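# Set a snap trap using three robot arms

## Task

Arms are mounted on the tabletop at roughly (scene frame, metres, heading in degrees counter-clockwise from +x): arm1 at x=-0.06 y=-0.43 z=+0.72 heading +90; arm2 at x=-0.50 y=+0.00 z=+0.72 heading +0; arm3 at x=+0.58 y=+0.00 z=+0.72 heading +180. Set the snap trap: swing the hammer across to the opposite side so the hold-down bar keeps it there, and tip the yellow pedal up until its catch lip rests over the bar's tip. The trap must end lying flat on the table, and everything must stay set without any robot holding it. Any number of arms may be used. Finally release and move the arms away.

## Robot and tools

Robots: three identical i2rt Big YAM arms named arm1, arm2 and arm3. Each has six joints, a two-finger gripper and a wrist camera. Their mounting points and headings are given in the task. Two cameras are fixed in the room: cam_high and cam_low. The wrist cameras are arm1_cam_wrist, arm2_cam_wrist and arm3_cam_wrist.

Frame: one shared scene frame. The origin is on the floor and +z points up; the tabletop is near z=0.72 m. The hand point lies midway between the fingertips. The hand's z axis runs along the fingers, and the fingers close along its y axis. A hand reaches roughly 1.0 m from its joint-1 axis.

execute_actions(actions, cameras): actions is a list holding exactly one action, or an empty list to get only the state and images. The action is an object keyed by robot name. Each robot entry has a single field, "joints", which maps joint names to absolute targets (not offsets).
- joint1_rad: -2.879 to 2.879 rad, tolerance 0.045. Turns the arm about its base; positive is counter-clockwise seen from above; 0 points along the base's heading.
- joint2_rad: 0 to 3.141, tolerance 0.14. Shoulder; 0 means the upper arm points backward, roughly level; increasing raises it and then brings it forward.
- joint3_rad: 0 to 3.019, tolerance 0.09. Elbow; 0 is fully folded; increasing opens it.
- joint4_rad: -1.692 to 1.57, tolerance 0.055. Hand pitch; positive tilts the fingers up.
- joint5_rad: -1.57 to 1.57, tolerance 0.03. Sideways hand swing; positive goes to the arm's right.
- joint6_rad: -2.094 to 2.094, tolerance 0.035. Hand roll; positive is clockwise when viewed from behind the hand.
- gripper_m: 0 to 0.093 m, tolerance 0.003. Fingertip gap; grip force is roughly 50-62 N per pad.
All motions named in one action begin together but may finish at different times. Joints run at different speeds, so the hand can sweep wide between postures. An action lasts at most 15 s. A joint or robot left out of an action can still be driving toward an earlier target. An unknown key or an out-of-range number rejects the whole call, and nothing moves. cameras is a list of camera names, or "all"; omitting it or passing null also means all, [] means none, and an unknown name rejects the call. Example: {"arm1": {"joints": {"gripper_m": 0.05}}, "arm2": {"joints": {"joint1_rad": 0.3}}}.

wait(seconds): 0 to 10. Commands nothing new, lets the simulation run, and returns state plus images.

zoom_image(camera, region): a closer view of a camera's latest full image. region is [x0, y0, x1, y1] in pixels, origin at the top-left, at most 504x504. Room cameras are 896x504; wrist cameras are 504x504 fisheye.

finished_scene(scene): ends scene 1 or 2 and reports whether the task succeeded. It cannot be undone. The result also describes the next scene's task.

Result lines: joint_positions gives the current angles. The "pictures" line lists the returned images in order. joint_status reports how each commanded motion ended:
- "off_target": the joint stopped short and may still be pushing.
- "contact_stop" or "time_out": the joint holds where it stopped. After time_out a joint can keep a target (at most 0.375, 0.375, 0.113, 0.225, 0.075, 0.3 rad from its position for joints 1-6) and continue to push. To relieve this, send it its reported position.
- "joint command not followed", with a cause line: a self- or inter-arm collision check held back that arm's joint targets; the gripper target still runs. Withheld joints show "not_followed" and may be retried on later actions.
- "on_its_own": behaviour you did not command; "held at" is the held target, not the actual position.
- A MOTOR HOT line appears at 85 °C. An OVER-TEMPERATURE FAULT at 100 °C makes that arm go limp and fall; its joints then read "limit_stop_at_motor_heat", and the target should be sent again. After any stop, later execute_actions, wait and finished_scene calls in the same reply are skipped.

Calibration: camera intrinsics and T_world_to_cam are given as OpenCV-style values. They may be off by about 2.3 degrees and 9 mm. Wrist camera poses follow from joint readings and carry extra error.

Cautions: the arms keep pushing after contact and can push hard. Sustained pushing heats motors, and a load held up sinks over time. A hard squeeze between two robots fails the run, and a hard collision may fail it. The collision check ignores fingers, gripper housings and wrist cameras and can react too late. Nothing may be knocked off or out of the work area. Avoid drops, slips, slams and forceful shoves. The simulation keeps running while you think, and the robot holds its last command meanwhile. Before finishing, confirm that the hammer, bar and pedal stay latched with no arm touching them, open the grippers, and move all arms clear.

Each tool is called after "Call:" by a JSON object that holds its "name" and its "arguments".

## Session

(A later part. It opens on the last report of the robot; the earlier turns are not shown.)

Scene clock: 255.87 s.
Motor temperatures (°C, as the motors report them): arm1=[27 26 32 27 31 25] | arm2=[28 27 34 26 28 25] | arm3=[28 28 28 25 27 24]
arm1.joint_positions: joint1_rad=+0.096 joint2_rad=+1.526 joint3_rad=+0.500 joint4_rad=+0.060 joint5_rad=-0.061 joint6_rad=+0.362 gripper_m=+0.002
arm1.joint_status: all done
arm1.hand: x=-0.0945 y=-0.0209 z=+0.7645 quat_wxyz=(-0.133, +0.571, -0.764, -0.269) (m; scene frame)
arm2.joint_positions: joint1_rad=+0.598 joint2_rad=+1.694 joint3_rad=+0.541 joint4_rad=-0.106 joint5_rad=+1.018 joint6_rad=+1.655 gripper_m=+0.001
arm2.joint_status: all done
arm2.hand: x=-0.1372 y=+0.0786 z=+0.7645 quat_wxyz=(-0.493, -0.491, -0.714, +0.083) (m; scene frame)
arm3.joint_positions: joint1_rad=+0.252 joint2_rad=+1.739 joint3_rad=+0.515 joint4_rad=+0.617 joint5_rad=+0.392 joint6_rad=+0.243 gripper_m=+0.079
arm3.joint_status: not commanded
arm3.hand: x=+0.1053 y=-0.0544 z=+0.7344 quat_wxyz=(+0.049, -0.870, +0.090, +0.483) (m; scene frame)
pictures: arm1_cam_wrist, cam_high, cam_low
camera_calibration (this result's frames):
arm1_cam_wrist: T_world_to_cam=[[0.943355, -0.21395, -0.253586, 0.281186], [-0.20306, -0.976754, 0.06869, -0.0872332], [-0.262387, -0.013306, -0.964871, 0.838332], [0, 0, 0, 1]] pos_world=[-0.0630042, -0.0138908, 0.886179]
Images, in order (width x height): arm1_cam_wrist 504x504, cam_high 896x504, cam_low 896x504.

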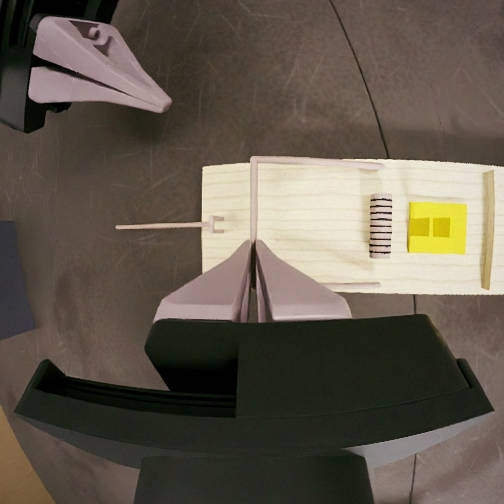

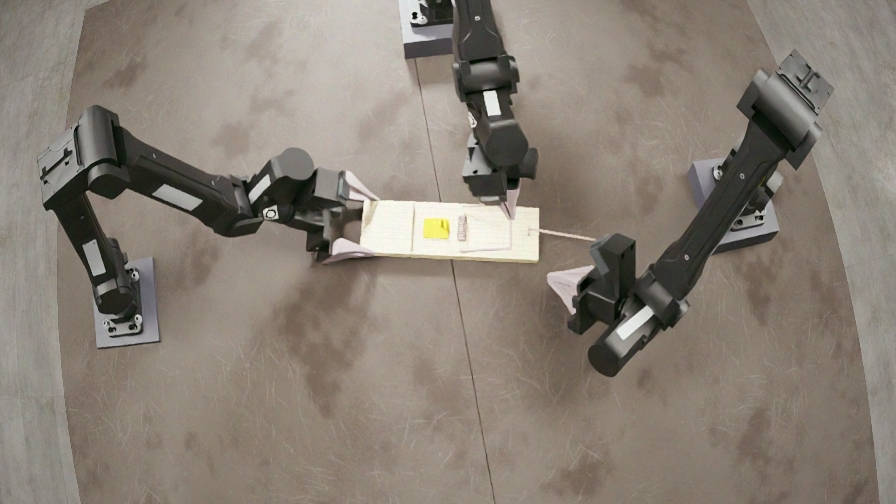

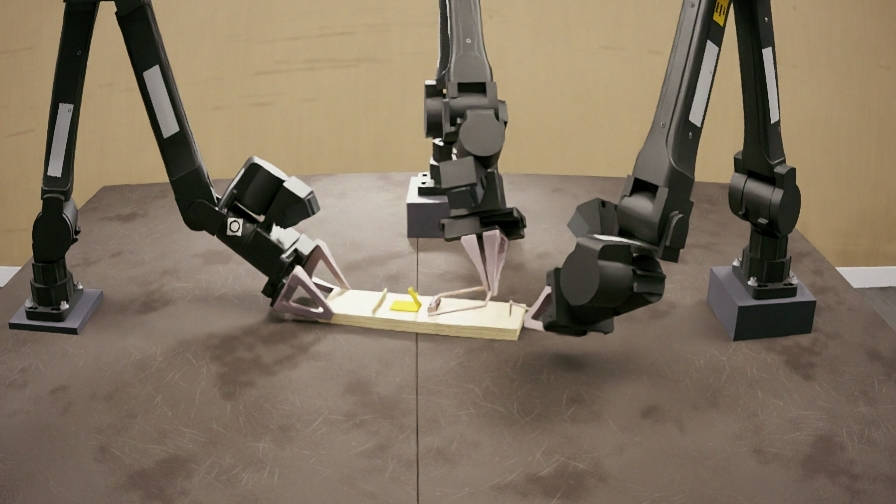

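Call:
{"name": "execute_actions", "arguments": {"actions": [{"arm1":{"joints":{"joint2_rad":1.65,"joint3_rad":0.40,"joint4_rad":0.33,"joint6_rad":0.41}},"arm2":{"joints":{"joint1_rad":0.55,"joint2_rad":1.82}}}], "cameras": []}}

Call:
{"name": "execute_actions", "arguments": {"actions": [{"arm2":{"joints":{"joint1_rad":0.40,"joint4_rad":-0.155}}}], "cameras": ["cam_low","cam_high","arm1_cam_wrist"]}}

Scene clock: 264.63 s.
Motor temperatures (°C, as the motors report them): arm1=[27 25 31 27 31 25] | arm2=[28 27 33 26 28 25] | arm3=[28 28 28 25 27 24]
arm1.joint_positions: joint1_rad=+0.098 joint2_rad=+1.586 joint3_rad=+0.419 joint4_rad=+0.331 joint5_rad=-0.062 joint6_rad=+0.398 gripper_m=+0.002
arm1.joint_status: all done
arm1.hand: x=-0.0955 y=-0.0212 z=+0.7559 quat_wxyz=(-0.161, +0.547, -0.755, -0.323) (m; scene frame)
arm2.joint_positions: joint1_rad=+0.553 joint2_rad=+1.809 joint3_rad=+0.541 joint4_rad=-0.106 joint5_rad=+1.026 joint6_rad=+1.656 gripper_m=+0.001
arm2.joint_status: all done
arm2.hand: x=-0.1491 y=+0.0517 z=+0.7304 quat_wxyz=(-0.476, -0.485, -0.720, +0.142) (m; scene frame)
arm3.joint_positions: joint1_rad=+0.252 joint2_rad=+1.739 joint3_rad=+0.515 joint4_rad=+0.617 joint5_rad=+0.392 joint6_rad=+0.243 gripper_m=+0.079
arm3.joint_status: not commanded
arm3.hand: x=+0.1053 y=-0.0543 z=+0.7345 quat_wxyz=(+0.049, -0.870, +0.090, +0.483) (m; scene frame)
pictures: none
No camera images: the call's "cameras" was empty. Leave "cameras" out to get every camera's image.

Scene clock: 265.43 s.
Motor temperatures (°C, as the motors report them): arm1=[27 25 31 27 30 25] | arm2=[28 27 33 26 28 25] | arm3=[28 28 28 25 27 24]
arm1.joint_positions: joint1_rad=+0.098 joint2_rad=+1.586 joint3_rad=+0.418 joint4_rad=+0.332 joint5_rad=-0.062 joint6_rad=+0.398 gripper_m=+0.002
arm1.joint_status: not commanded
arm1.hand: x=-0.0955 y=-0.0213 z=+0.7559 quat_wxyz=(-0.161, +0.547, -0.755, -0.324) (m; scene frame)
arm2.joint_positions: joint1_rad=+0.408 joint2_rad=+1.809 joint3_rad=+0.546 joint4_rad=-0.142 joint5_rad=+1.024 joint6_rad=+1.656 gripper_m=+0.001
arm2.joint_status: all done
arm2.hand: x=-0.1482 y=-0.0008 z=+0.7302 quat_wxyz=(-0.458, -0.531, -0.688, +0.188) (m; scene frame)
arm3.joint_positions: joint1_rad=+0.252 joint2_rad=+1.739 joint3_rad=+0.514 joint4_rad=+0.618 joint5_rad=+0.392 joint6_rad=+0.242 gripper_m=+0.079
arm3.joint_status: not commanded
arm3.hand: x=+0.1054 y=-0.0544 z=+0.7344 quat_wxyz=(+0.049, -0.870, +0.089, +0.483) (m; scene frame)
pictures: arm1_cam_wrist, cam_high, cam_low
camera_calibration (this result's frames):
arm1_cam_wrist: T_world_to_cam=[[0.928863, -0.204561, -0.308818, 0.320354], [-0.229983, -0.972016, -0.0478805, -0.00159676], [-0.290381, 0.115497, -0.949915, 0.81858], [0, 0, 0, 1]] pos_world=[-0.0602314, -0.0305641, 0.876436]
Images, in order (width x height): arm1_cam_wrist 504x504, cam_high 896x504, cam_low 896x504.

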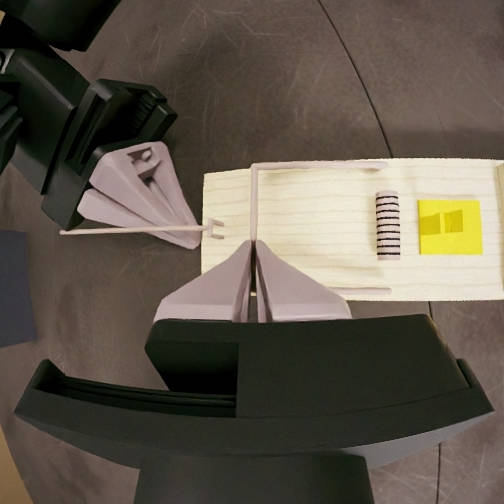

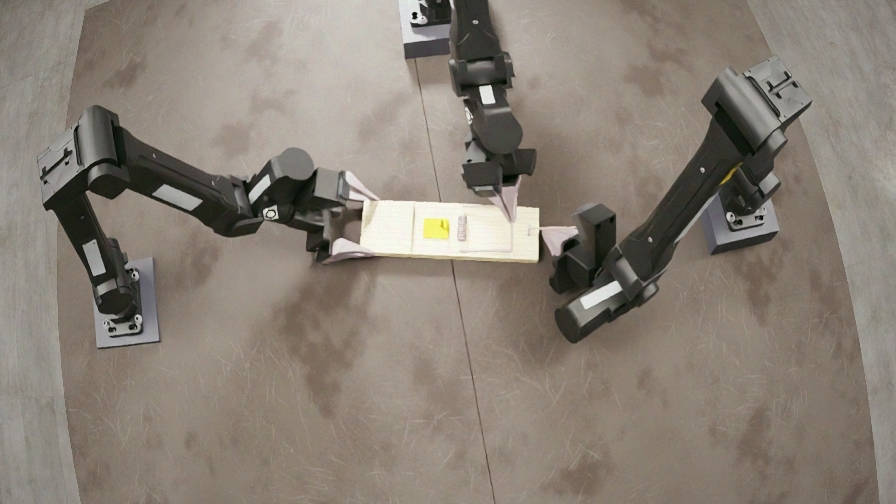

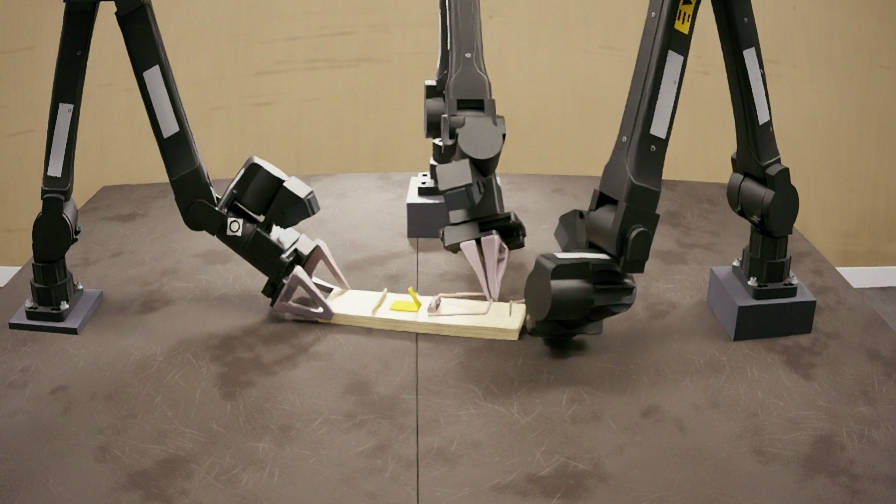

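Call:
{"name": "execute_actions", "arguments": {"actions": [{"arm2":{"joints":{"joint1_rad":0.42,"joint2_rad":1.70,"joint3_rad":0.535,"joint4_rad":-0.25}},"arm1":{"joints":{"joint2_rad":1.67}}}], "cameras": ["arm1_cam_wrist"]}}

Call:
{"name": "execute_actions", "arguments": {"actions": [{"arm2":{"joints":{"joint1_rad":0.39,"joint2_rad":1.63,"joint3_rad":0.55,"joint4_rad":-0.31}}}], "cameras": ["cam_low","cam_high","arm1_cam_wrist"]}}

Scene clock: 274.47 s.
Motor temperatures (°C, as the motors report them): arm1=[27 25 30 27 30 25] | arm2=[28 27 33 26 28 25] | arm3=[28 28 28 25 27 24]
arm1.joint_positions: joint1_rad=+0.098 joint2_rad=+1.599 joint3_rad=+0.418 joint4_rad=+0.342 joint5_rad=-0.063 joint6_rad=+0.400 gripper_m=+0.002
arm1.joint_status: all done
arm1.hand: x=-0.0956 y=-0.0218 z=+0.7521 quat_wxyz=(-0.159, +0.547, -0.756, -0.322) (m; scene frame)
arm2.joint_positions: joint1_rad=+0.421 joint2_rad=+1.697 joint3_rad=+0.538 joint4_rad=-0.241 joint5_rad=+1.018 joint6_rad=+1.656 gripper_m=+0.001
arm2.joint_status: all done
arm2.hand: x=-0.1499 y=+0.0035 z=+0.7586 quat_wxyz=(-0.458, -0.528, -0.692, +0.181) (m; scene frame)
arm3.joint_positions: joint1_rad=+0.252 joint2_rad=+1.739 joint3_rad=+0.514 joint4_rad=+0.618 joint5_rad=+0.392 joint6_rad=+0.242 gripper_m=+0.079
arm3.joint_status: not commanded
arm3.hand: x=+0.1054 y=-0.0543 z=+0.7344 quat_wxyz=(+0.049, -0.870, +0.089, +0.483) (m; scene frame)
pictures: arm1_cam_wrist
camera_calibration (this result's frames):
arm1_cam_wrist: T_world_to_cam=[[0.928337, -0.206447, -0.309143, 0.319394], [-0.230599, -0.972084, -0.0433123, -0.0057325], [-0.291572, 0.111497, -0.950029, 0.814907], [0, 0, 0, 1]] pos_world=[-0.0602231, -0.0304939, 0.872675]
Images, in order (width x height): arm1_cam_wrist 504x504.

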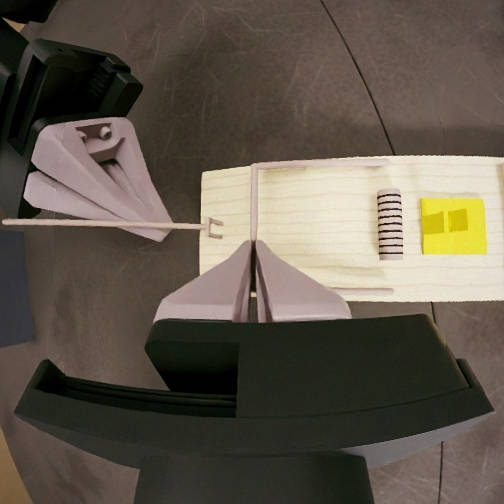

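Scene clock: 275.27 s.
Motor temperatures (°C, as the motors report them): arm1=[27 25 30 27 30 25] | arm2=[28 27 33 26 28 25] | arm3=[28 28 28 25 27 24]
arm1.joint_positions: joint1_rad=+0.098 joint2_rad=+1.599 joint3_rad=+0.418 joint4_rad=+0.342 joint5_rad=-0.063 joint6_rad=+0.400 gripper_m=+0.002
arm1.joint_status: not commanded
arm1.hand: x=-0.0956 y=-0.0218 z=+0.7521 quat_wxyz=(-0.159, +0.547, -0.756, -0.322) (m; scene frame)
arm2.joint_positions: joint1_rad=+0.397 joint2_rad=+1.632 joint3_rad=+0.538 joint4_rad=-0.300 joint5_rad=+1.018 joint6_rad=+1.656 gripper_m=+0.001
arm2.joint_status: all done
arm2.hand: x=-0.1505 y=-0.0051 z=+0.7762 quat_wxyz=(-0.457, -0.537, -0.685, +0.184) (m; scene frame)
arm3.joint_positions: joint1_rad=+0.252 joint2_rad=+1.739 joint3_rad=+0.514 joint4_rad=+0.618 joint5_rad=+0.392 joint6_rad=+0.242 gripper_m=+0.079
arm3.joint_status: not commanded
arm3.hand: x=+0.1054 y=-0.0543 z=+0.7344 quat_wxyz=(+0.049, -0.870, +0.089, +0.483) (m; scene frame)
pictures: arm1_cam_wrist, cam_high, cam_low
camera_calibration (this result's frames):
arm1_cam_wrist: T_world_to_cam=[[0.928337, -0.206447, -0.309143, 0.319394], [-0.230599, -0.972084, -0.0433123, -0.0057325], [-0.291572, 0.111497, -0.950029, 0.814907], [0, 0, 0, 1]] pos_world=[-0.0602231, -0.0304939, 0.872675]
Images, in order (width x height): arm1_cam_wrist 504x504, cam_high 896x504, cam_low 896x504.

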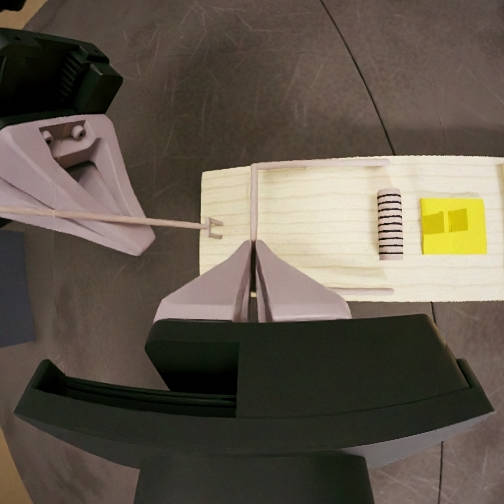

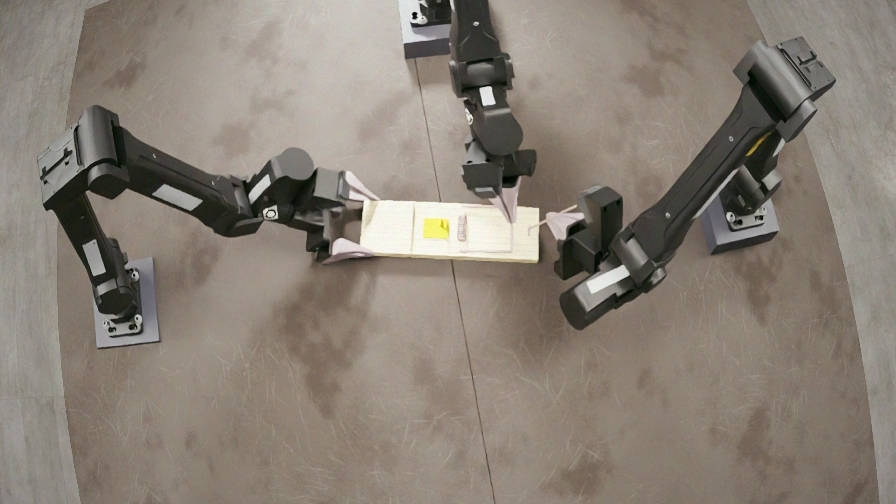

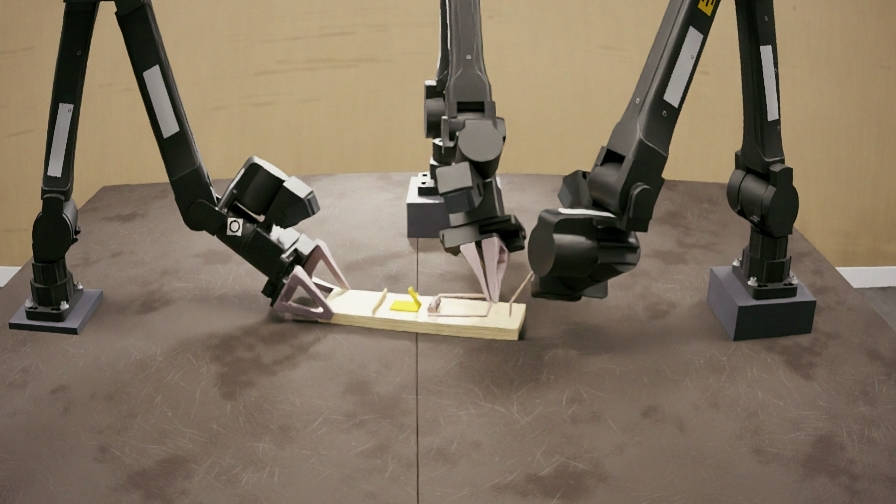

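Call:
{"name": "execute_actions", "arguments": {"actions": [{"arm2":{"joints":{"joint1_rad":0.365,"joint2_rad":1.65,"joint3_rad":0.62,"joint4_rad":-0.36}}}], "cameras": ["cam_low","cam_high","arm1_cam_wrist"]}}

Scene clock: 280.77 s.
Motor temperatures (°C, as the motors report them): arm1=[27 25 30 27 30 25] | arm2=[28 27 33 26 28 25] | arm3=[28 28 28 25 27 24]
arm1.joint_positions: joint1_rad=+0.098 joint2_rad=+1.599 joint3_rad=+0.418 joint4_rad=+0.342 joint5_rad=-0.063 joint6_rad=+0.400 gripper_m=+0.002
arm1.joint_status: not commanded
arm1.hand: x=-0.0956 y=-0.0218 z=+0.7521 quat_wxyz=(-0.159, +0.547, -0.756, -0.322) (m; scene frame)
arm2.joint_positions: joint1_rad=+0.371 joint2_rad=+1.632 joint3_rad=+0.604 joint4_rad=-0.350 joint5_rad=+1.018 joint6_rad=+1.656 gripper_m=+0.001
arm2.joint_status: all done
arm2.hand: x=-0.1280 y=-0.0046 z=+0.7889 quat_wxyz=(-0.458, -0.549, -0.675, +0.184) (m; scene frame)
arm3.joint_positions: joint1_rad=+0.252 joint2_rad=+1.739 joint3_rad=+0.514 joint4_rad=+0.618 joint5_rad=+0.392 joint6_rad=+0.242 gripper_m=+0.079
arm3.joint_status: not commanded
arm3.hand: x=+0.1054 y=-0.0543 z=+0.7344 quat_wxyz=(+0.049, -0.870, +0.089, +0.483) (m; scene frame)
pictures: arm1_cam_wrist, cam_high, cam_low
camera_calibration (this result's frames):
arm1_cam_wrist: T_world_to_cam=[[0.928337, -0.206447, -0.309143, 0.319394], [-0.230599, -0.972084, -0.0433123, -0.0057325], [-0.291572, 0.111497, -0.950029, 0.814907], [0, 0, 0, 1]] pos_world=[-0.0602231, -0.0304939, 0.872675]
Images, in order (width x height): arm1_cam_wrist 504x504, cam_high 896x504, cam_low 896x504.

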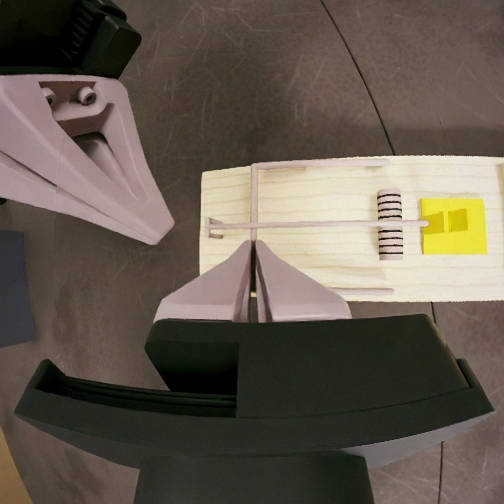

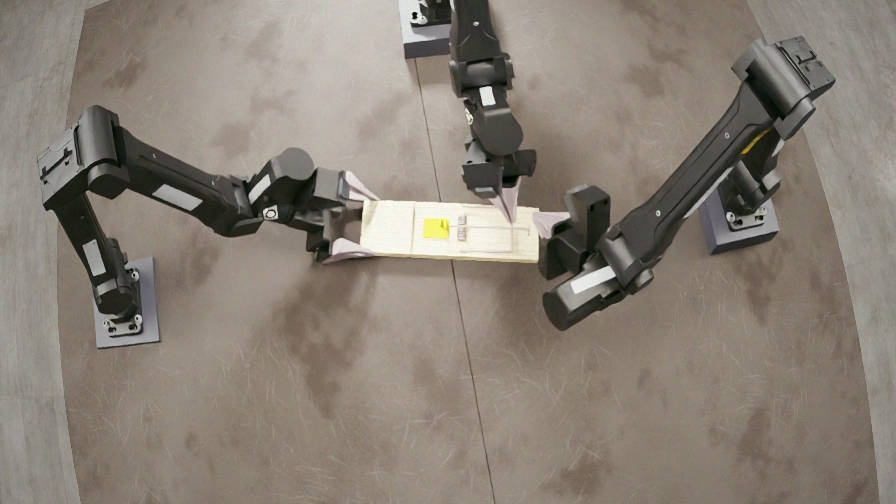

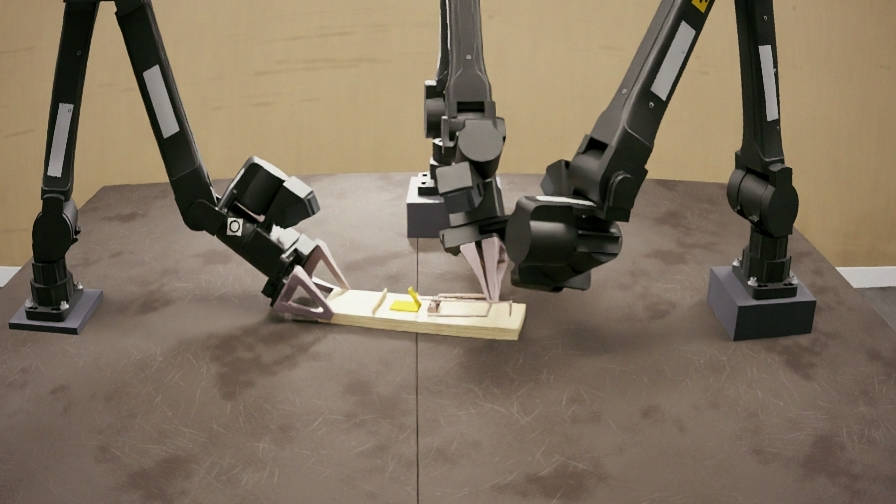

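Call:
{"name": "execute_actions", "arguments": {"actions": [{"arm2":{"joints":{"joint1_rad":0.7,"joint2_rad":1.4}},"arm3":{"joints":{"joint2_rad":1.74,"joint3_rad":0.514,"joint4_rad":0.62,"gripper_m":0.093}}}], "cameras": []}}

Call:
{"name": "execute_actions", "arguments": {"actions": [{"arm2":{"joints":{"joint1_rad":0.8,"joint2_rad":0.9}},"arm3":{"joints":{"joint2_rad":1.6}}}], "cameras": []}}

Call:
{"name": "execute_actions", "arguments": {"actions": [{"arm3":{"joints":{"joint1_rad":0.17,"joint2_rad":1.66,"joint3_rad":0.88,"joint4_rad":0.02,"joint6_rad":0.31,"gripper_m":0}}}], "cameras": ["cam_low","arm3_cam_wrist"]}}

Scene clock: 291.03 s.
Motor temperatures (°C, as the motors report them): arm1=[27 25 30 27 30 25] | arm2=[28 27 33 26 28 25] | arm3=[28 28 28 25 27 24]
arm1.joint_positions: joint1_rad=+0.098 joint2_rad=+1.601 joint3_rad=+0.418 joint4_rad=+0.347 joint5_rad=-0.063 joint6_rad=+0.402 gripper_m=+0.002
arm1.joint_status: not commanded
arm1.hand: x=-0.0959 y=-0.0212 z=+0.7523 quat_wxyz=(-0.159, +0.546, -0.756, -0.324) (m; scene frame)
arm2.joint_positions: joint1_rad=+0.703 joint2_rad=+1.388 joint3_rad=+0.604 joint4_rad=-0.353 joint5_rad=+1.018 joint6_rad=+1.656 gripper_m=+0.001
arm2.joint_status: all done
arm2.hand: x=-0.1329 y=+0.1291 z=+0.8683 quat_wxyz=(-0.511, -0.475, -0.717, +0.006) (m; scene frame)
arm3.joint_positions: joint1_rad=+0.252 joint2_rad=+1.735 joint3_rad=+0.503 joint4_rad=+0.627 joint5_rad=+0.392 joint6_rad=+0.251 gripper_m=+0.093
arm3.joint_status: all done
arm3.hand: x=+0.1090 y=-0.0529 z=+0.7342 quat_wxyz=(+0.047, -0.869, +0.094, +0.484) (m; scene frame)
pictures: none
No camera images: the call's "cameras" was empty. Leave "cameras" out to get every camera's image.

Scene clock: 292.27 s.
Motor temperatures (°C, as the motors report them): arm1=[27 25 30 27 30 25] | arm2=[28 27 33 26 28 25] | arm3=[28 28 28 25 27 24]
arm1.joint_positions: joint1_rad=+0.098 joint2_rad=+1.601 joint3_rad=+0.418 joint4_rad=+0.347 joint5_rad=-0.063 joint6_rad=+0.402 gripper_m=+0.002
arm1.joint_status: not commanded
arm1.hand: x=-0.0959 y=-0.0212 z=+0.7523 quat_wxyz=(-0.159, +0.546, -0.756, -0.324) (m; scene frame)
arm2.joint_positions: joint1_rad=+0.803 joint2_rad=+0.896 joint3_rad=+0.604 joint4_rad=-0.353 joint5_rad=+1.018 joint6_rad=+1.656 gripper_m=+0.001
arm2.joint_status: all done
arm2.hand: x=-0.1627 y=+0.1485 z=+1.0321 quat_wxyz=(-0.539, -0.514, -0.629, -0.224) (m; scene frame)
arm3.joint_positions: joint1_rad=+0.252 joint2_rad=+1.596 joint3_rad=+0.503 joint4_rad=+0.624 joint5_rad=+0.387 joint6_rad=+0.251 gripper_m=+0.093
arm3.joint_status: all done
arm3.hand: x=+0.0960 y=-0.0562 z=+0.7965 quat_wxyz=(+0.025, -0.837, +0.104, +0.537) (m; scene frame)
pictures: none
No camera images: the call's "cameras" was empty. Leave "cameras" out to get every camera's image.

Scene clock: 293.53 s.
Motor temperatures (°C, as the motors report them): arm1=[27 25 30 27 29 25] | arm2=[28 27 33 26 28 25] | arm3=[28 28 29 25 27 24]
arm1.joint_positions: joint1_rad=+0.098 joint2_rad=+1.601 joint3_rad=+0.418 joint4_rad=+0.347 joint5_rad=-0.063 joint6_rad=+0.402 gripper_m=+0.002
arm1.joint_status: not commanded
arm1.hand: x=-0.0959 y=-0.0212 z=+0.7523 quat_wxyz=(-0.159, +0.546, -0.756, -0.324) (m; scene frame)
arm2.joint_positions: joint1_rad=+0.803 joint2_rad=+0.896 joint3_rad=+0.604 joint4_rad=-0.353 joint5_rad=+1.018 joint6_rad=+1.656 gripper_m=+0.001
arm2.joint_status: not commanded
arm2.hand: x=-0.1627 y=+0.1485 z=+1.0321 quat_wxyz=(-0.539, -0.514, -0.629, -0.224) (m; scene frame)
arm3.joint_positions: joint1_rad=+0.174 joint2_rad=+1.666 joint3_rad=+0.850 joint4_rad=+0.029 joint5_rad=+0.386 joint6_rad=+0.298 gripper_m=+0.001
arm3.joint_status: all done
arm3.hand: x=+0.0252 y=-0.0309 z=+0.7912 quat_wxyz=(+0.078, -0.901, +0.132, +0.405) (m; scene frame)
pictures: arm3_cam_wrist, cam_low
camera_calibration (this result's frames):
arm3_cam_wrist: T_world_to_cam=[[0.307686, 0.950511, 0.043103, -0.0134919], [0.930607, -0.291186, -0.221771, 0.152035], [-0.198245, 0.108348, -0.974146, 0.902484], [0, 0, 0, 1]] pos_world=[0.0415789, -0.0406873, 0.91345]
Images, in order (width x height): arm3_cam_wrist 504x504, cam_low 896x504.

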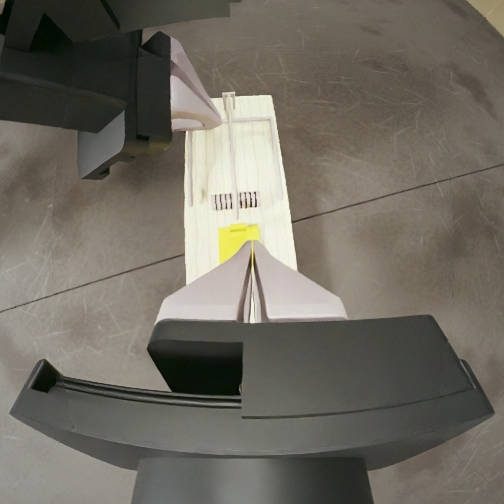

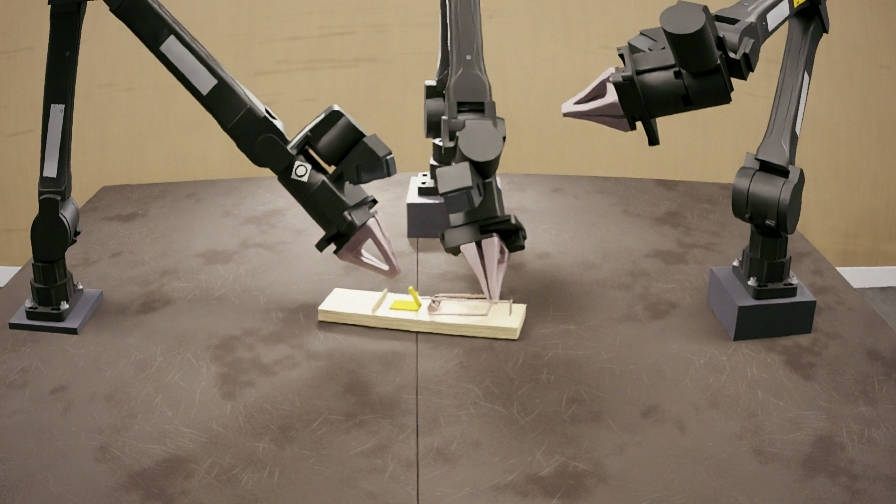

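Call:
{"name": "execute_actions", "arguments": {"actions": [{"arm3":{"joints":{"joint1_rad":0.192,"joint2_rad":1.712}}}], "cameras": ["cam_low","arm3_cam_wrist"]}}

Scene clock: 305.60 s.
Motor temperatures (°C, as the motors report them): arm1=[27 25 30 27 29 25] | arm2=[28 27 35 26 28 25] | arm3=[28 28 30 25 27 24]
arm1.joint_positions: joint1_rad=+0.098 joint2_rad=+1.601 joint3_rad=+0.418 joint4_rad=+0.347 joint5_rad=-0.063 joint6_rad=+0.402 gripper_m=+0.002
arm1.joint_status: not commanded
arm1.hand: x=-0.0959 y=-0.0212 z=+0.7523 quat_wxyz=(-0.159, +0.546, -0.756, -0.324) (m; scene frame)
arm2.joint_positions: joint1_rad=+0.803 joint2_rad=+0.896 joint3_rad=+0.604 joint4_rad=-0.353 joint5_rad=+1.018 joint6_rad=+1.656 gripper_m=+0.001
arm2.joint_status: not commanded
arm2.hand: x=-0.1627 y=+0.1485 z=+1.0321 quat_wxyz=(-0.539, -0.514, -0.629, -0.224) (m; scene frame)
arm3.joint_positions: joint1_rad=+0.178 joint2_rad=+1.719 joint3_rad=+0.850 joint4_rad=+0.027 joint5_rad=+0.386 joint6_rad=+0.298 gripper_m=+0.001
arm3.joint_status: all done
arm3.hand: x=+0.0302 y=-0.0323 z=+0.7631 quat_wxyz=(+0.085, -0.912, +0.126, +0.381) (m; scene frame)
pictures: arm3_cam_wrist, cam_low
camera_calibration (this result's frames):
arm3_cam_wrist: T_world_to_cam=[[0.300893, 0.951199, 0.0684334, -0.0315475], [0.942428, -0.285603, -0.173958, 0.104062], [-0.145924, 0.116836, -0.982372, 0.881206], [0, 0, 0, 1]] pos_world=[0.0400106, -0.0432284, 0.885933]
Images, in order (width x height): arm3_cam_wrist 504x504, cam_low 896x504.

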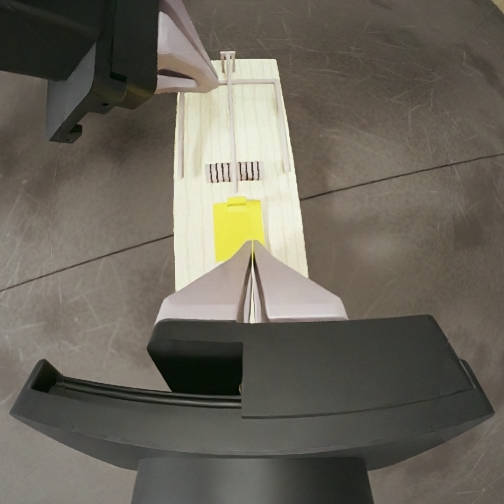

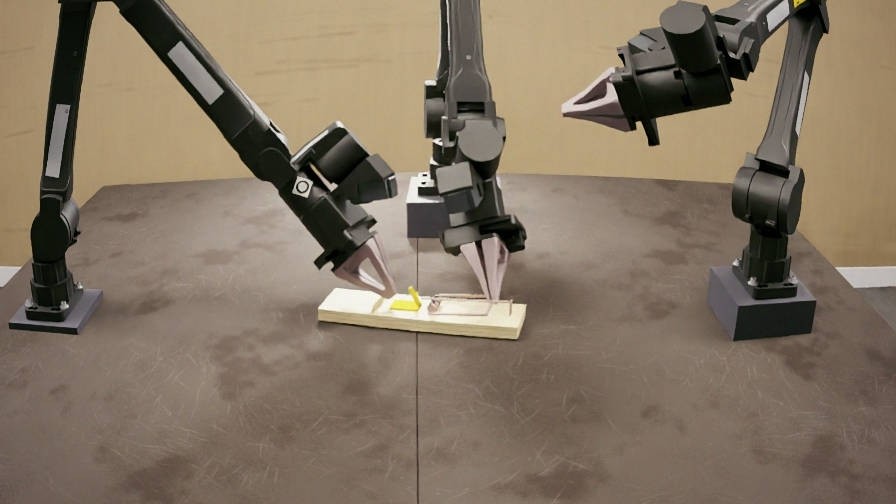

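Call:
{"name": "execute_actions", "arguments": {"actions": [{"arm3":{"joints":{"joint1_rad":0.206,"joint2_rad":1.748,"joint3_rad":0.93,"joint4_rad":0.065}}}], "cameras": ["cam_low","arm3_cam_wrist"]}}

Call:
{"name": "zoom_image", "arguments": {"camera": "cam_low", "region": [340,150,540,350]}}

Scene clock: 312.00 s.
Motor temperatures (°C, as the motors report them): arm1=[27 25 30 27 29 25] | arm2=[28 27 36 26 28 25] | arm3=[28 28 30 25 27 24]
arm1.joint_positions: joint1_rad=+0.098 joint2_rad=+1.601 joint3_rad=+0.418 joint4_rad=+0.347 joint5_rad=-0.063 joint6_rad=+0.402 gripper_m=+0.002
arm1.joint_status: not commanded
arm1.hand: x=-0.0959 y=-0.0212 z=+0.7523 quat_wxyz=(-0.159, +0.546, -0.756, -0.324) (m; scene frame)
arm2.joint_positions: joint1_rad=+0.803 joint2_rad=+0.896 joint3_rad=+0.604 joint4_rad=-0.353 joint5_rad=+1.018 joint6_rad=+1.656 gripper_m=+0.001
arm2.joint_status: not commanded
arm2.hand: x=-0.1627 y=+0.1485 z=+1.0321 quat_wxyz=(-0.539, -0.514, -0.629, -0.224) (m; scene frame)
arm3.joint_positions: joint1_rad=+0.195 joint2_rad=+1.749 joint3_rad=+0.882 joint4_rad=+0.047 joint5_rad=+0.386 joint6_rad=+0.298 gripper_m=+0.001
arm3.joint_status: all done
arm3.hand: x=+0.0160 y=-0.0447 z=+0.7631 quat_wxyz=(+0.078, -0.909, +0.120, +0.392) (m; scene frame)
pictures: arm3_cam_wrist, cam_low
camera_calibration (this result's frames):
arm3_cam_wrist: T_world_to_cam=[[0.286194, 0.9564, 0.058244, -0.00725453], [0.943142, -0.270459, -0.193223, 0.129286], [-0.169046, 0.110232, -0.979424, 0.878364], [0, 0, 0, 1]] pos_world=[0.0286252, -0.0549187, 0.885695]
Images, in order (width x height): arm3_cam_wrist 504x504, cam_low 896x504.

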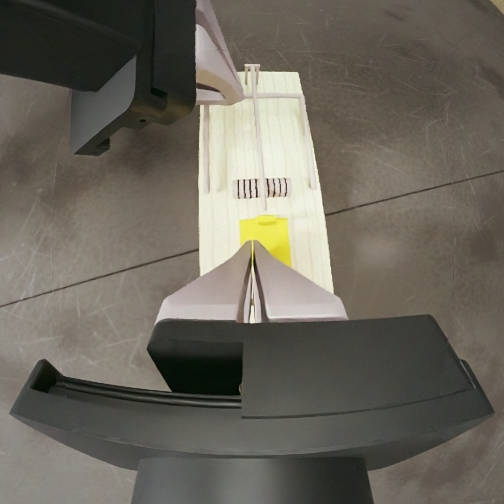

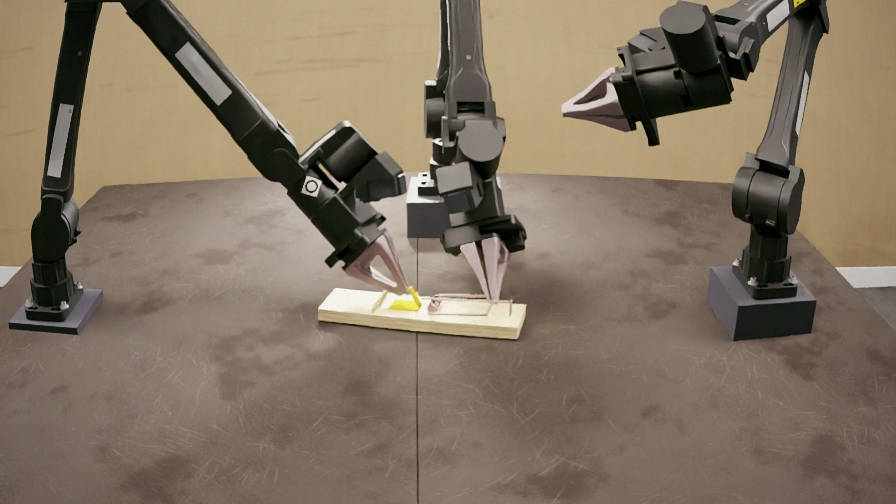

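Region (340, 150, 540, 350) of cam_low's 896x504 image, scaled by 2.520, with more detail than that image has.

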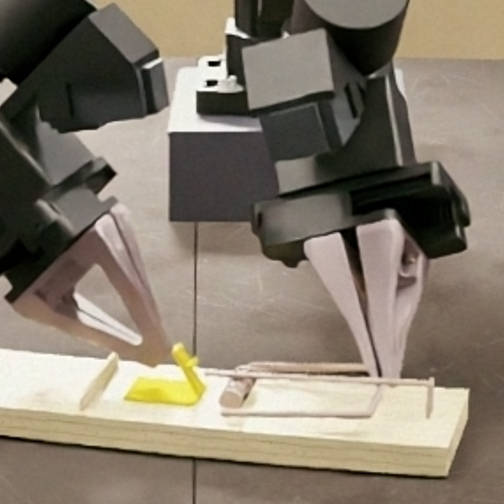

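Call:
{"name": "execute_actions", "arguments": {"actions": [{"arm3":{"joints":{"joint1_rad":0.168}}}], "cameras": ["arm3_cam_wrist"]}}

Call:
{"name": "execute_actions", "arguments": {"actions": [{"arm3":{"joints":{"joint2_rad":1.77,"joint3_rad":0.95,"joint4_rad":0.11}}}], "cameras": ["cam_low","arm3_cam_wrist"]}}

Call:
{"name": "zoom_image", "arguments": {"camera": "cam_low", "region": [340,150,540,350]}}

Scene clock: 320.37 s.
Motor temperatures (°C, as the motors report them): arm1=[27 25 29 27 29 25] | arm2=[28 27 36 26 28 25] | arm3=[28 29 31 25 27 24]
arm1.joint_positions: joint1_rad=+0.098 joint2_rad=+1.601 joint3_rad=+0.418 joint4_rad=+0.347 joint5_rad=-0.063 joint6_rad=+0.402 gripper_m=+0.002
arm1.joint_status: not commanded
arm1.hand: x=-0.0959 y=-0.0212 z=+0.7523 quat_wxyz=(-0.159, +0.546, -0.756, -0.324) (m; scene frame)
arm2.joint_positions: joint1_rad=+0.803 joint2_rad=+0.896 joint3_rad=+0.604 joint4_rad=-0.353 joint5_rad=+1.018 joint6_rad=+1.656 gripper_m=+0.001
arm2.joint_status: not commanded
arm2.hand: x=-0.1627 y=+0.1485 z=+1.0321 quat_wxyz=(-0.539, -0.514, -0.629, -0.224) (m; scene frame)
arm3.joint_positions: joint1_rad=+0.180 joint2_rad=+1.749 joint3_rad=+0.882 joint4_rad=+0.047 joint5_rad=+0.386 joint6_rad=+0.298 gripper_m=+0.001
arm3.joint_status: all done
arm3.hand: x=+0.0154 y=-0.0363 z=+0.7629 quat_wxyz=(+0.081, -0.908, +0.127, +0.391) (m; scene frame)
pictures: arm3_cam_wrist
camera_calibration (this result's frames):
arm3_cam_wrist: T_world_to_cam=[[0.300376, 0.952037, 0.0583034, -0.0155237], [0.939057, -0.284461, -0.193012, 0.1315], [-0.16717, 0.112726, -0.979463, 0.877303], [0, 0, 0, 1]] pos_world=[0.0278353, -0.0467095, 0.885572]
Images, in order (width x height): arm3_cam_wrist 504x504.

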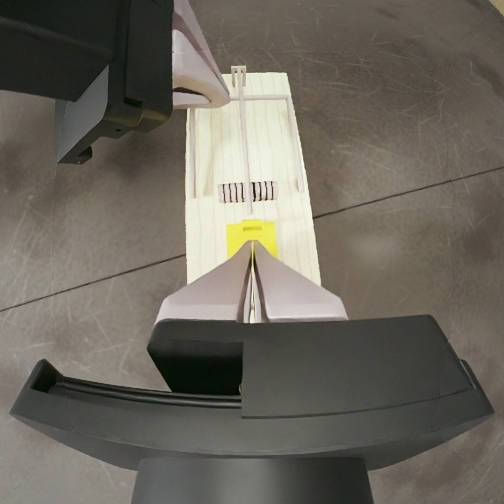

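Scene clock: 320.97 s.
Motor temperatures (°C, as the motors report them): arm1=[27 25 29 27 29 25] | arm2=[28 27 36 26 28 25] | arm3=[28 29 31 25 27 24]
arm1.joint_positions: joint1_rad=+0.098 joint2_rad=+1.601 joint3_rad=+0.418 joint4_rad=+0.347 joint5_rad=-0.063 joint6_rad=+0.402 gripper_m=+0.002
arm1.joint_status: not commanded
arm1.hand: x=-0.0959 y=-0.0212 z=+0.7523 quat_wxyz=(-0.159, +0.546, -0.756, -0.324) (m; scene frame)
arm2.joint_positions: joint1_rad=+0.803 joint2_rad=+0.896 joint3_rad=+0.604 joint4_rad=-0.353 joint5_rad=+1.018 joint6_rad=+1.656 gripper_m=+0.001
arm2.joint_status: not commanded
arm2.hand: x=-0.1627 y=+0.1485 z=+1.0321 quat_wxyz=(-0.539, -0.514, -0.629, -0.224) (m; scene frame)
arm3.joint_positions: joint1_rad=+0.180 joint2_rad=+1.768 joint3_rad=+0.901 joint4_rad=+0.089 joint5_rad=+0.386 joint6_rad=+0.298 gripper_m=+0.001
arm3.joint_status: all done
arm3.hand: x=+0.0018 y=-0.0387 z=+0.7674 quat_wxyz=(+0.075, -0.900, +0.130, +0.409) (m; scene frame)
pictures: arm3_cam_wrist, cam_low
camera_calibration (this result's frames):
arm3_cam_wrist: T_world_to_cam=[[0.302983, 0.952218, 0.0385025, 0.00577108], [0.930074, -0.286647, -0.229775, 0.172554], [-0.20776, 0.105428, -0.972482, 0.87415], [0, 0, 0, 1]] pos_world=[0.0193763, -0.0481933, 0.889521]
Images, in order (width x height): arm3_cam_wrist 504x504, cam_low 896x504.

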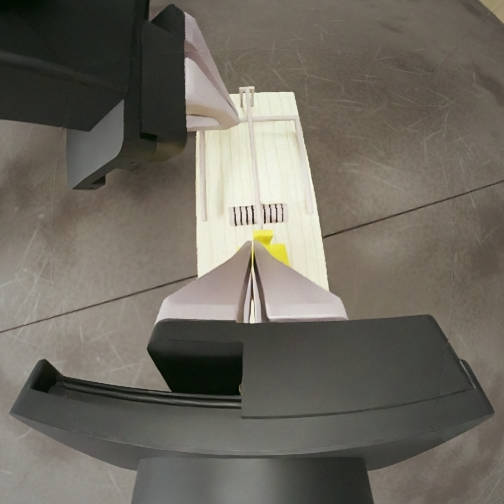

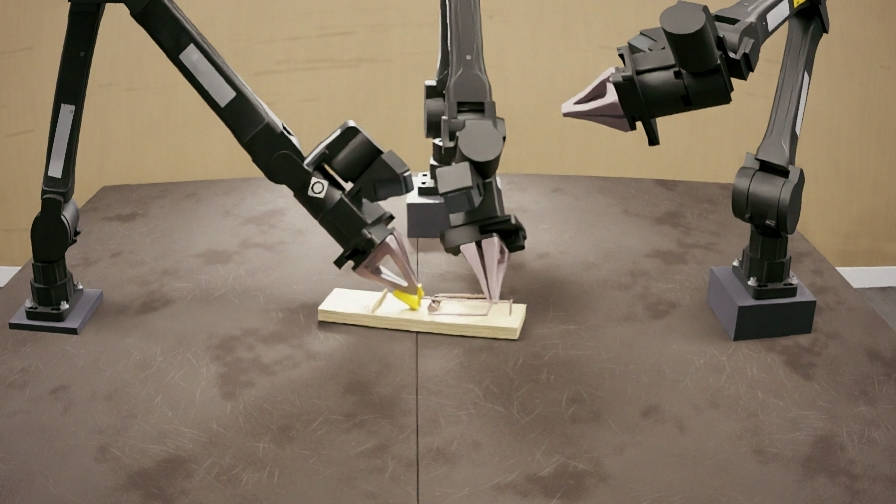

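Region (340, 150, 540, 350) of cam_low's 896x504 image, scaled by 2.520, with more detail than that image has.

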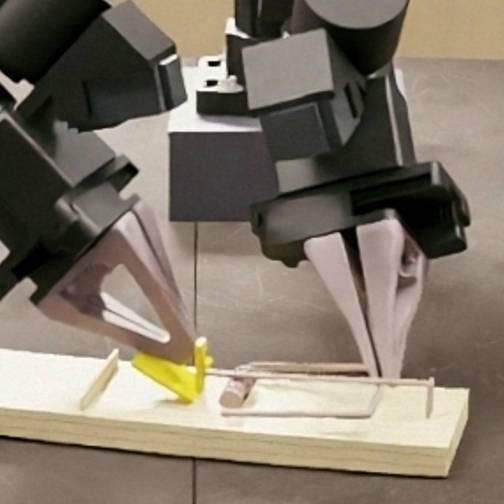

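Upright, lip over the bar. Ease arm1.

Call:
{"name": "execute_actions", "arguments": {"actions": [{"arm1":{"joints":{"joint2_rad":1.56}}}], "cameras": ["cam_low"]}}

Call:
{"name": "zoom_image", "arguments": {"camera": "cam_low", "region": [370,250,530,350]}}

Scene clock: 326.70 s.
Motor temperatures (°C, as the motors report them): arm1=[27 25 29 27 29 25] | arm2=[28 27 36 26 28 25] | arm3=[28 29 31 25 27 24]
arm1.joint_positions: joint1_rad=+0.107 joint2_rad=+1.577 joint3_rad=+0.407 joint4_rad=+0.337 joint5_rad=-0.067 joint6_rad=+0.402 gripper_m=+0.002
arm1.joint_status: all done
arm1.hand: x=-0.0998 y=-0.0253 z=+0.7568 quat_wxyz=(-0.158, +0.549, -0.753, -0.327) (m; scene frame)
arm2.joint_positions: joint1_rad=+0.803 joint2_rad=+0.896 joint3_rad=+0.604 joint4_rad=-0.353 joint5_rad=+1.018 joint6_rad=+1.656 gripper_m=+0.001
arm2.joint_status: not commanded
arm2.hand: x=-0.1627 y=+0.1485 z=+1.0321 quat_wxyz=(-0.539, -0.514, -0.629, -0.224) (m; scene frame)
arm3.joint_positions: joint1_rad=+0.180 joint2_rad=+1.768 joint3_rad=+0.901 joint4_rad=+0.091 joint5_rad=+0.386 joint6_rad=+0.298 gripper_m=+0.001
arm3.joint_status: not commanded
arm3.hand: x=+0.0014 y=-0.0387 z=+0.7678 quat_wxyz=(+0.075, -0.899, +0.131, +0.410) (m; scene frame)
pictures: cam_low
Images, in order (width x height): cam_low 896x504.

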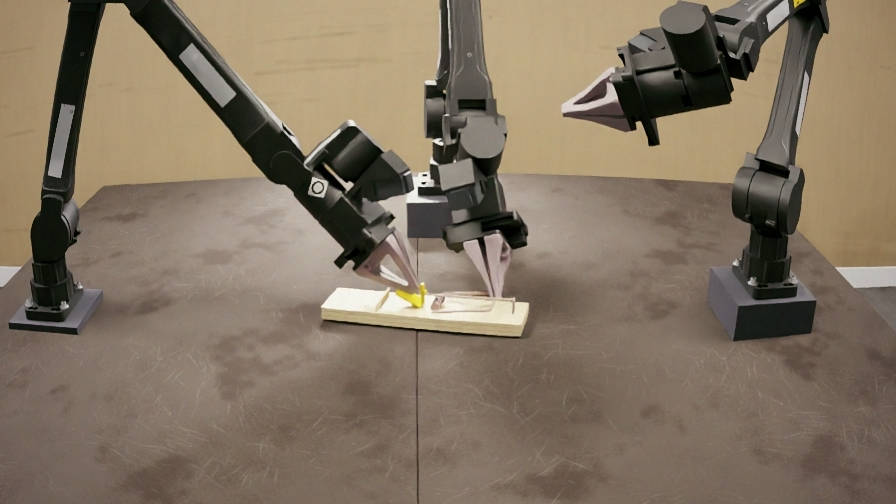

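Region (370, 250, 530, 350) of cam_low's 896x504 image, scaled by 3.150, with more detail than that image has; it fills the top 315 rows of this view, and the rest is white.

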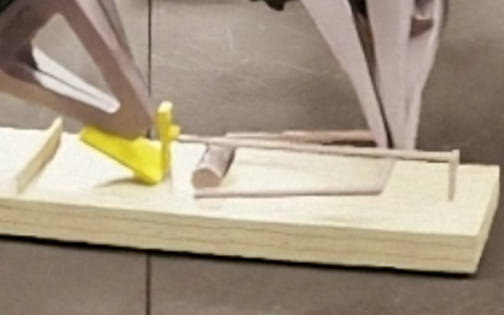

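Call:
{"name": "execute_actions", "arguments": {"actions": [{"arm1":{"joints":{"joint1_rad":0.107,"joint2_rad":1.585,"joint5_rad":-0.067,"gripper_m":0.012}}}], "cameras": []}}

Call:
{"name": "execute_actions", "arguments": {"actions": [{"arm1":{"joints":{"joint2_rad":1.48,"joint4_rad":0.25}},"arm3":{"joints":{"joint2_rad":1.70}}}], "cameras": ["cam_low"]}}

Call:
{"name": "execute_actions", "arguments": {"actions": [{"arm1":{"joints":{"joint2_rad":0.9,"joint4_rad":-0.3}},"arm3":{"joints":{"joint2_rad":1.1,"joint4_rad":-0.4,"joint1_rad":0}}}], "cameras": ["cam_low"]}}

Call:
{"name": "zoom_image", "arguments": {"camera": "cam_low", "region": [370,250,530,350]}}

Scene clock: 344.20 s.
Motor temperatures (°C, as the motors report them): arm1=[27 26 30 27 29 25] | arm2=[28 27 37 26 28 25] | arm3=[28 29 32 25 27 24]
arm1.joint_positions: joint1_rad=+0.107 joint2_rad=+1.577 joint3_rad=+0.407 joint4_rad=+0.337 joint5_rad=-0.067 joint6_rad=+0.402 gripper_m=+0.012
arm1.joint_status: all done
arm1.hand: x=-0.0998 y=-0.0253 z=+0.7568 quat_wxyz=(-0.158, +0.549, -0.753, -0.327) (m; scene frame)
arm2.joint_positions: joint1_rad=+0.803 joint2_rad=+0.896 joint3_rad=+0.604 joint4_rad=-0.353 joint5_rad=+1.018 joint6_rad=+1.656 gripper_m=+0.001
arm2.joint_status: not commanded
arm2.hand: x=-0.1627 y=+0.1485 z=+1.0321 quat_wxyz=(-0.539, -0.514, -0.629, -0.224) (m; scene frame)
arm3.joint_positions: joint1_rad=+0.180 joint2_rad=+1.768 joint3_rad=+0.901 joint4_rad=+0.091 joint5_rad=+0.386 joint6_rad=+0.298 gripper_m=+0.001
arm3.joint_status: not commanded
arm3.hand: x=+0.0014 y=-0.0387 z=+0.7678 quat_wxyz=(+0.075, -0.899, +0.131, +0.410) (m; scene frame)
pictures: none
No camera images: the call's "cameras" was empty. Leave "cameras" out to get every camera's image.

Scene clock: 345.10 s.
Motor temperatures (°C, as the motors report them): arm1=[27 26 30 27 29 25] | arm2=[28 27 37 26 28 25] | arm3=[28 29 32 25 27 24]
arm1.joint_positions: joint1_rad=+0.107 joint2_rad=+1.482 joint3_rad=+0.407 joint4_rad=+0.261 joint5_rad=-0.067 joint6_rad=+0.402 gripper_m=+0.012
arm1.joint_status: all done
arm1.hand: x=-0.0995 y=-0.0254 z=+0.7807 quat_wxyz=(-0.162, +0.547, -0.750, -0.334) (m; scene frame)
arm2.joint_positions: joint1_rad=+0.803 joint2_rad=+0.896 joint3_rad=+0.604 joint4_rad=-0.353 joint5_rad=+1.018 joint6_rad=+1.656 gripper_m=+0.001
arm2.joint_status: not commanded
arm2.hand: x=-0.1627 y=+0.1485 z=+1.0321 quat_wxyz=(-0.539, -0.514, -0.629, -0.224) (m; scene frame)
arm3.joint_positions: joint1_rad=+0.180 joint2_rad=+1.706 joint3_rad=+0.901 joint4_rad=+0.093 joint5_rad=+0.386 joint6_rad=+0.298 gripper_m=+0.001
arm3.joint_status: all done
arm3.hand: x=-0.0037 y=-0.0392 z=+0.8026 quat_wxyz=(+0.066, -0.887, +0.136, +0.437) (m; scene frame)
pictures: cam_low
Images, in order (width x height): cam_low 896x504.

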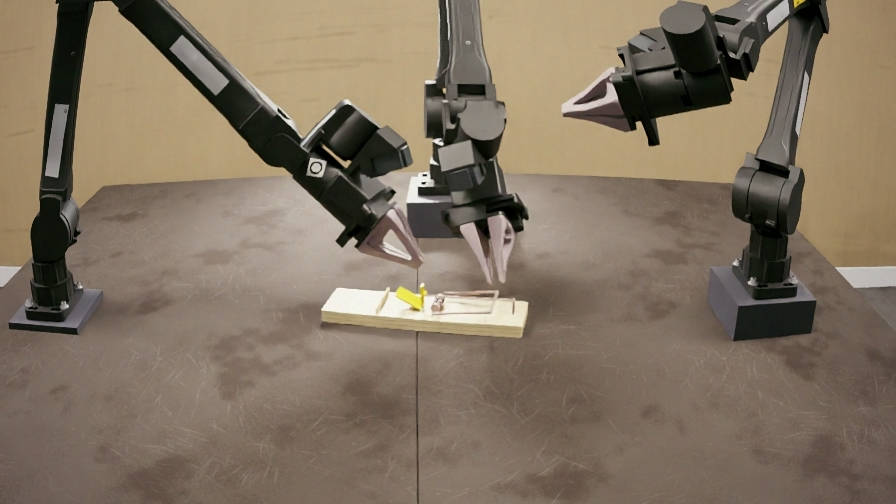

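Scene clock: 346.53 s.
Motor temperatures (°C, as the motors report them): arm1=[27 26 30 27 29 25] | arm2=[28 27 37 26 28 25] | arm3=[28 29 32 25 27 24]
arm1.joint_positions: joint1_rad=+0.107 joint2_rad=+0.902 joint3_rad=+0.407 joint4_rad=-0.289 joint5_rad=-0.067 joint6_rad=+0.402 gripper_m=+0.012
arm1.joint_status: all done
arm1.hand: x=-0.0943 y=-0.0813 z=+0.8963 quat_wxyz=(-0.170, +0.544, -0.745, -0.346) (m; scene frame)
arm2.joint_positions: joint1_rad=+0.803 joint2_rad=+0.896 joint3_rad=+0.604 joint4_rad=-0.353 joint5_rad=+1.018 joint6_rad=+1.656 gripper_m=+0.001
arm2.joint_status: not commanded
arm2.hand: x=-0.1627 y=+0.1485 z=+1.0321 quat_wxyz=(-0.539, -0.514, -0.629, -0.224) (m; scene frame)
arm3.joint_positions: joint1_rad=-0.011 joint2_rad=+1.097 joint3_rad=+0.901 joint4_rad=-0.392 joint5_rad=+0.386 joint6_rad=+0.299 gripper_m=+0.001
arm3.joint_status: all done
arm3.hand: x=+0.1025 y=+0.0743 z=+1.0264 quat_wxyz=(+0.094, -0.842, +0.226, +0.481) (m; scene frame)
pictures: cam_low
Images, in order (width x height): cam_low 896x504.

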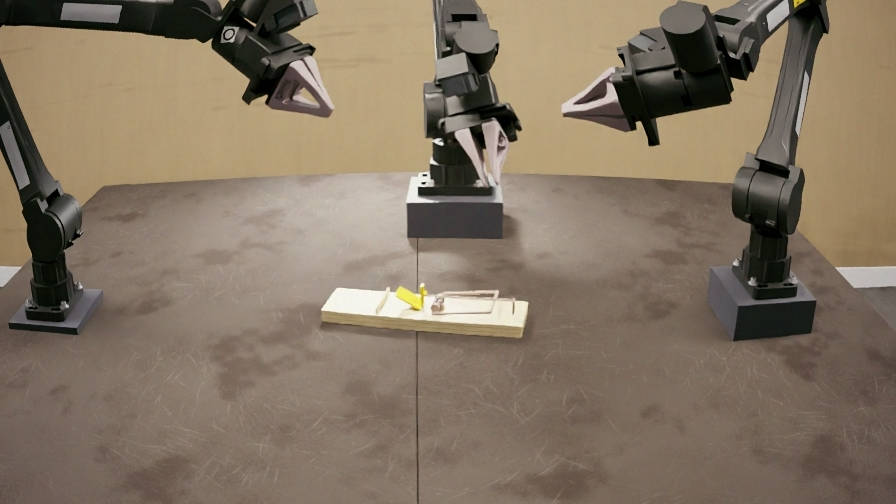

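Region (370, 250, 530, 350) of cam_low's 896x504 image, scaled by 3.150, with more detail than that image has; it fills the top 315 rows of this view, and the rest is white.

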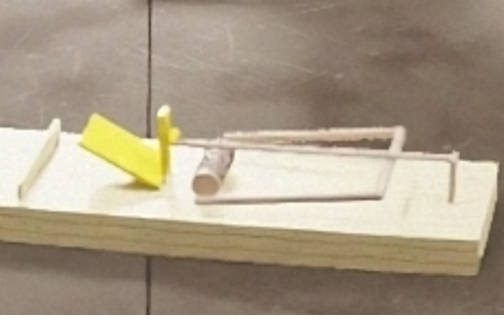

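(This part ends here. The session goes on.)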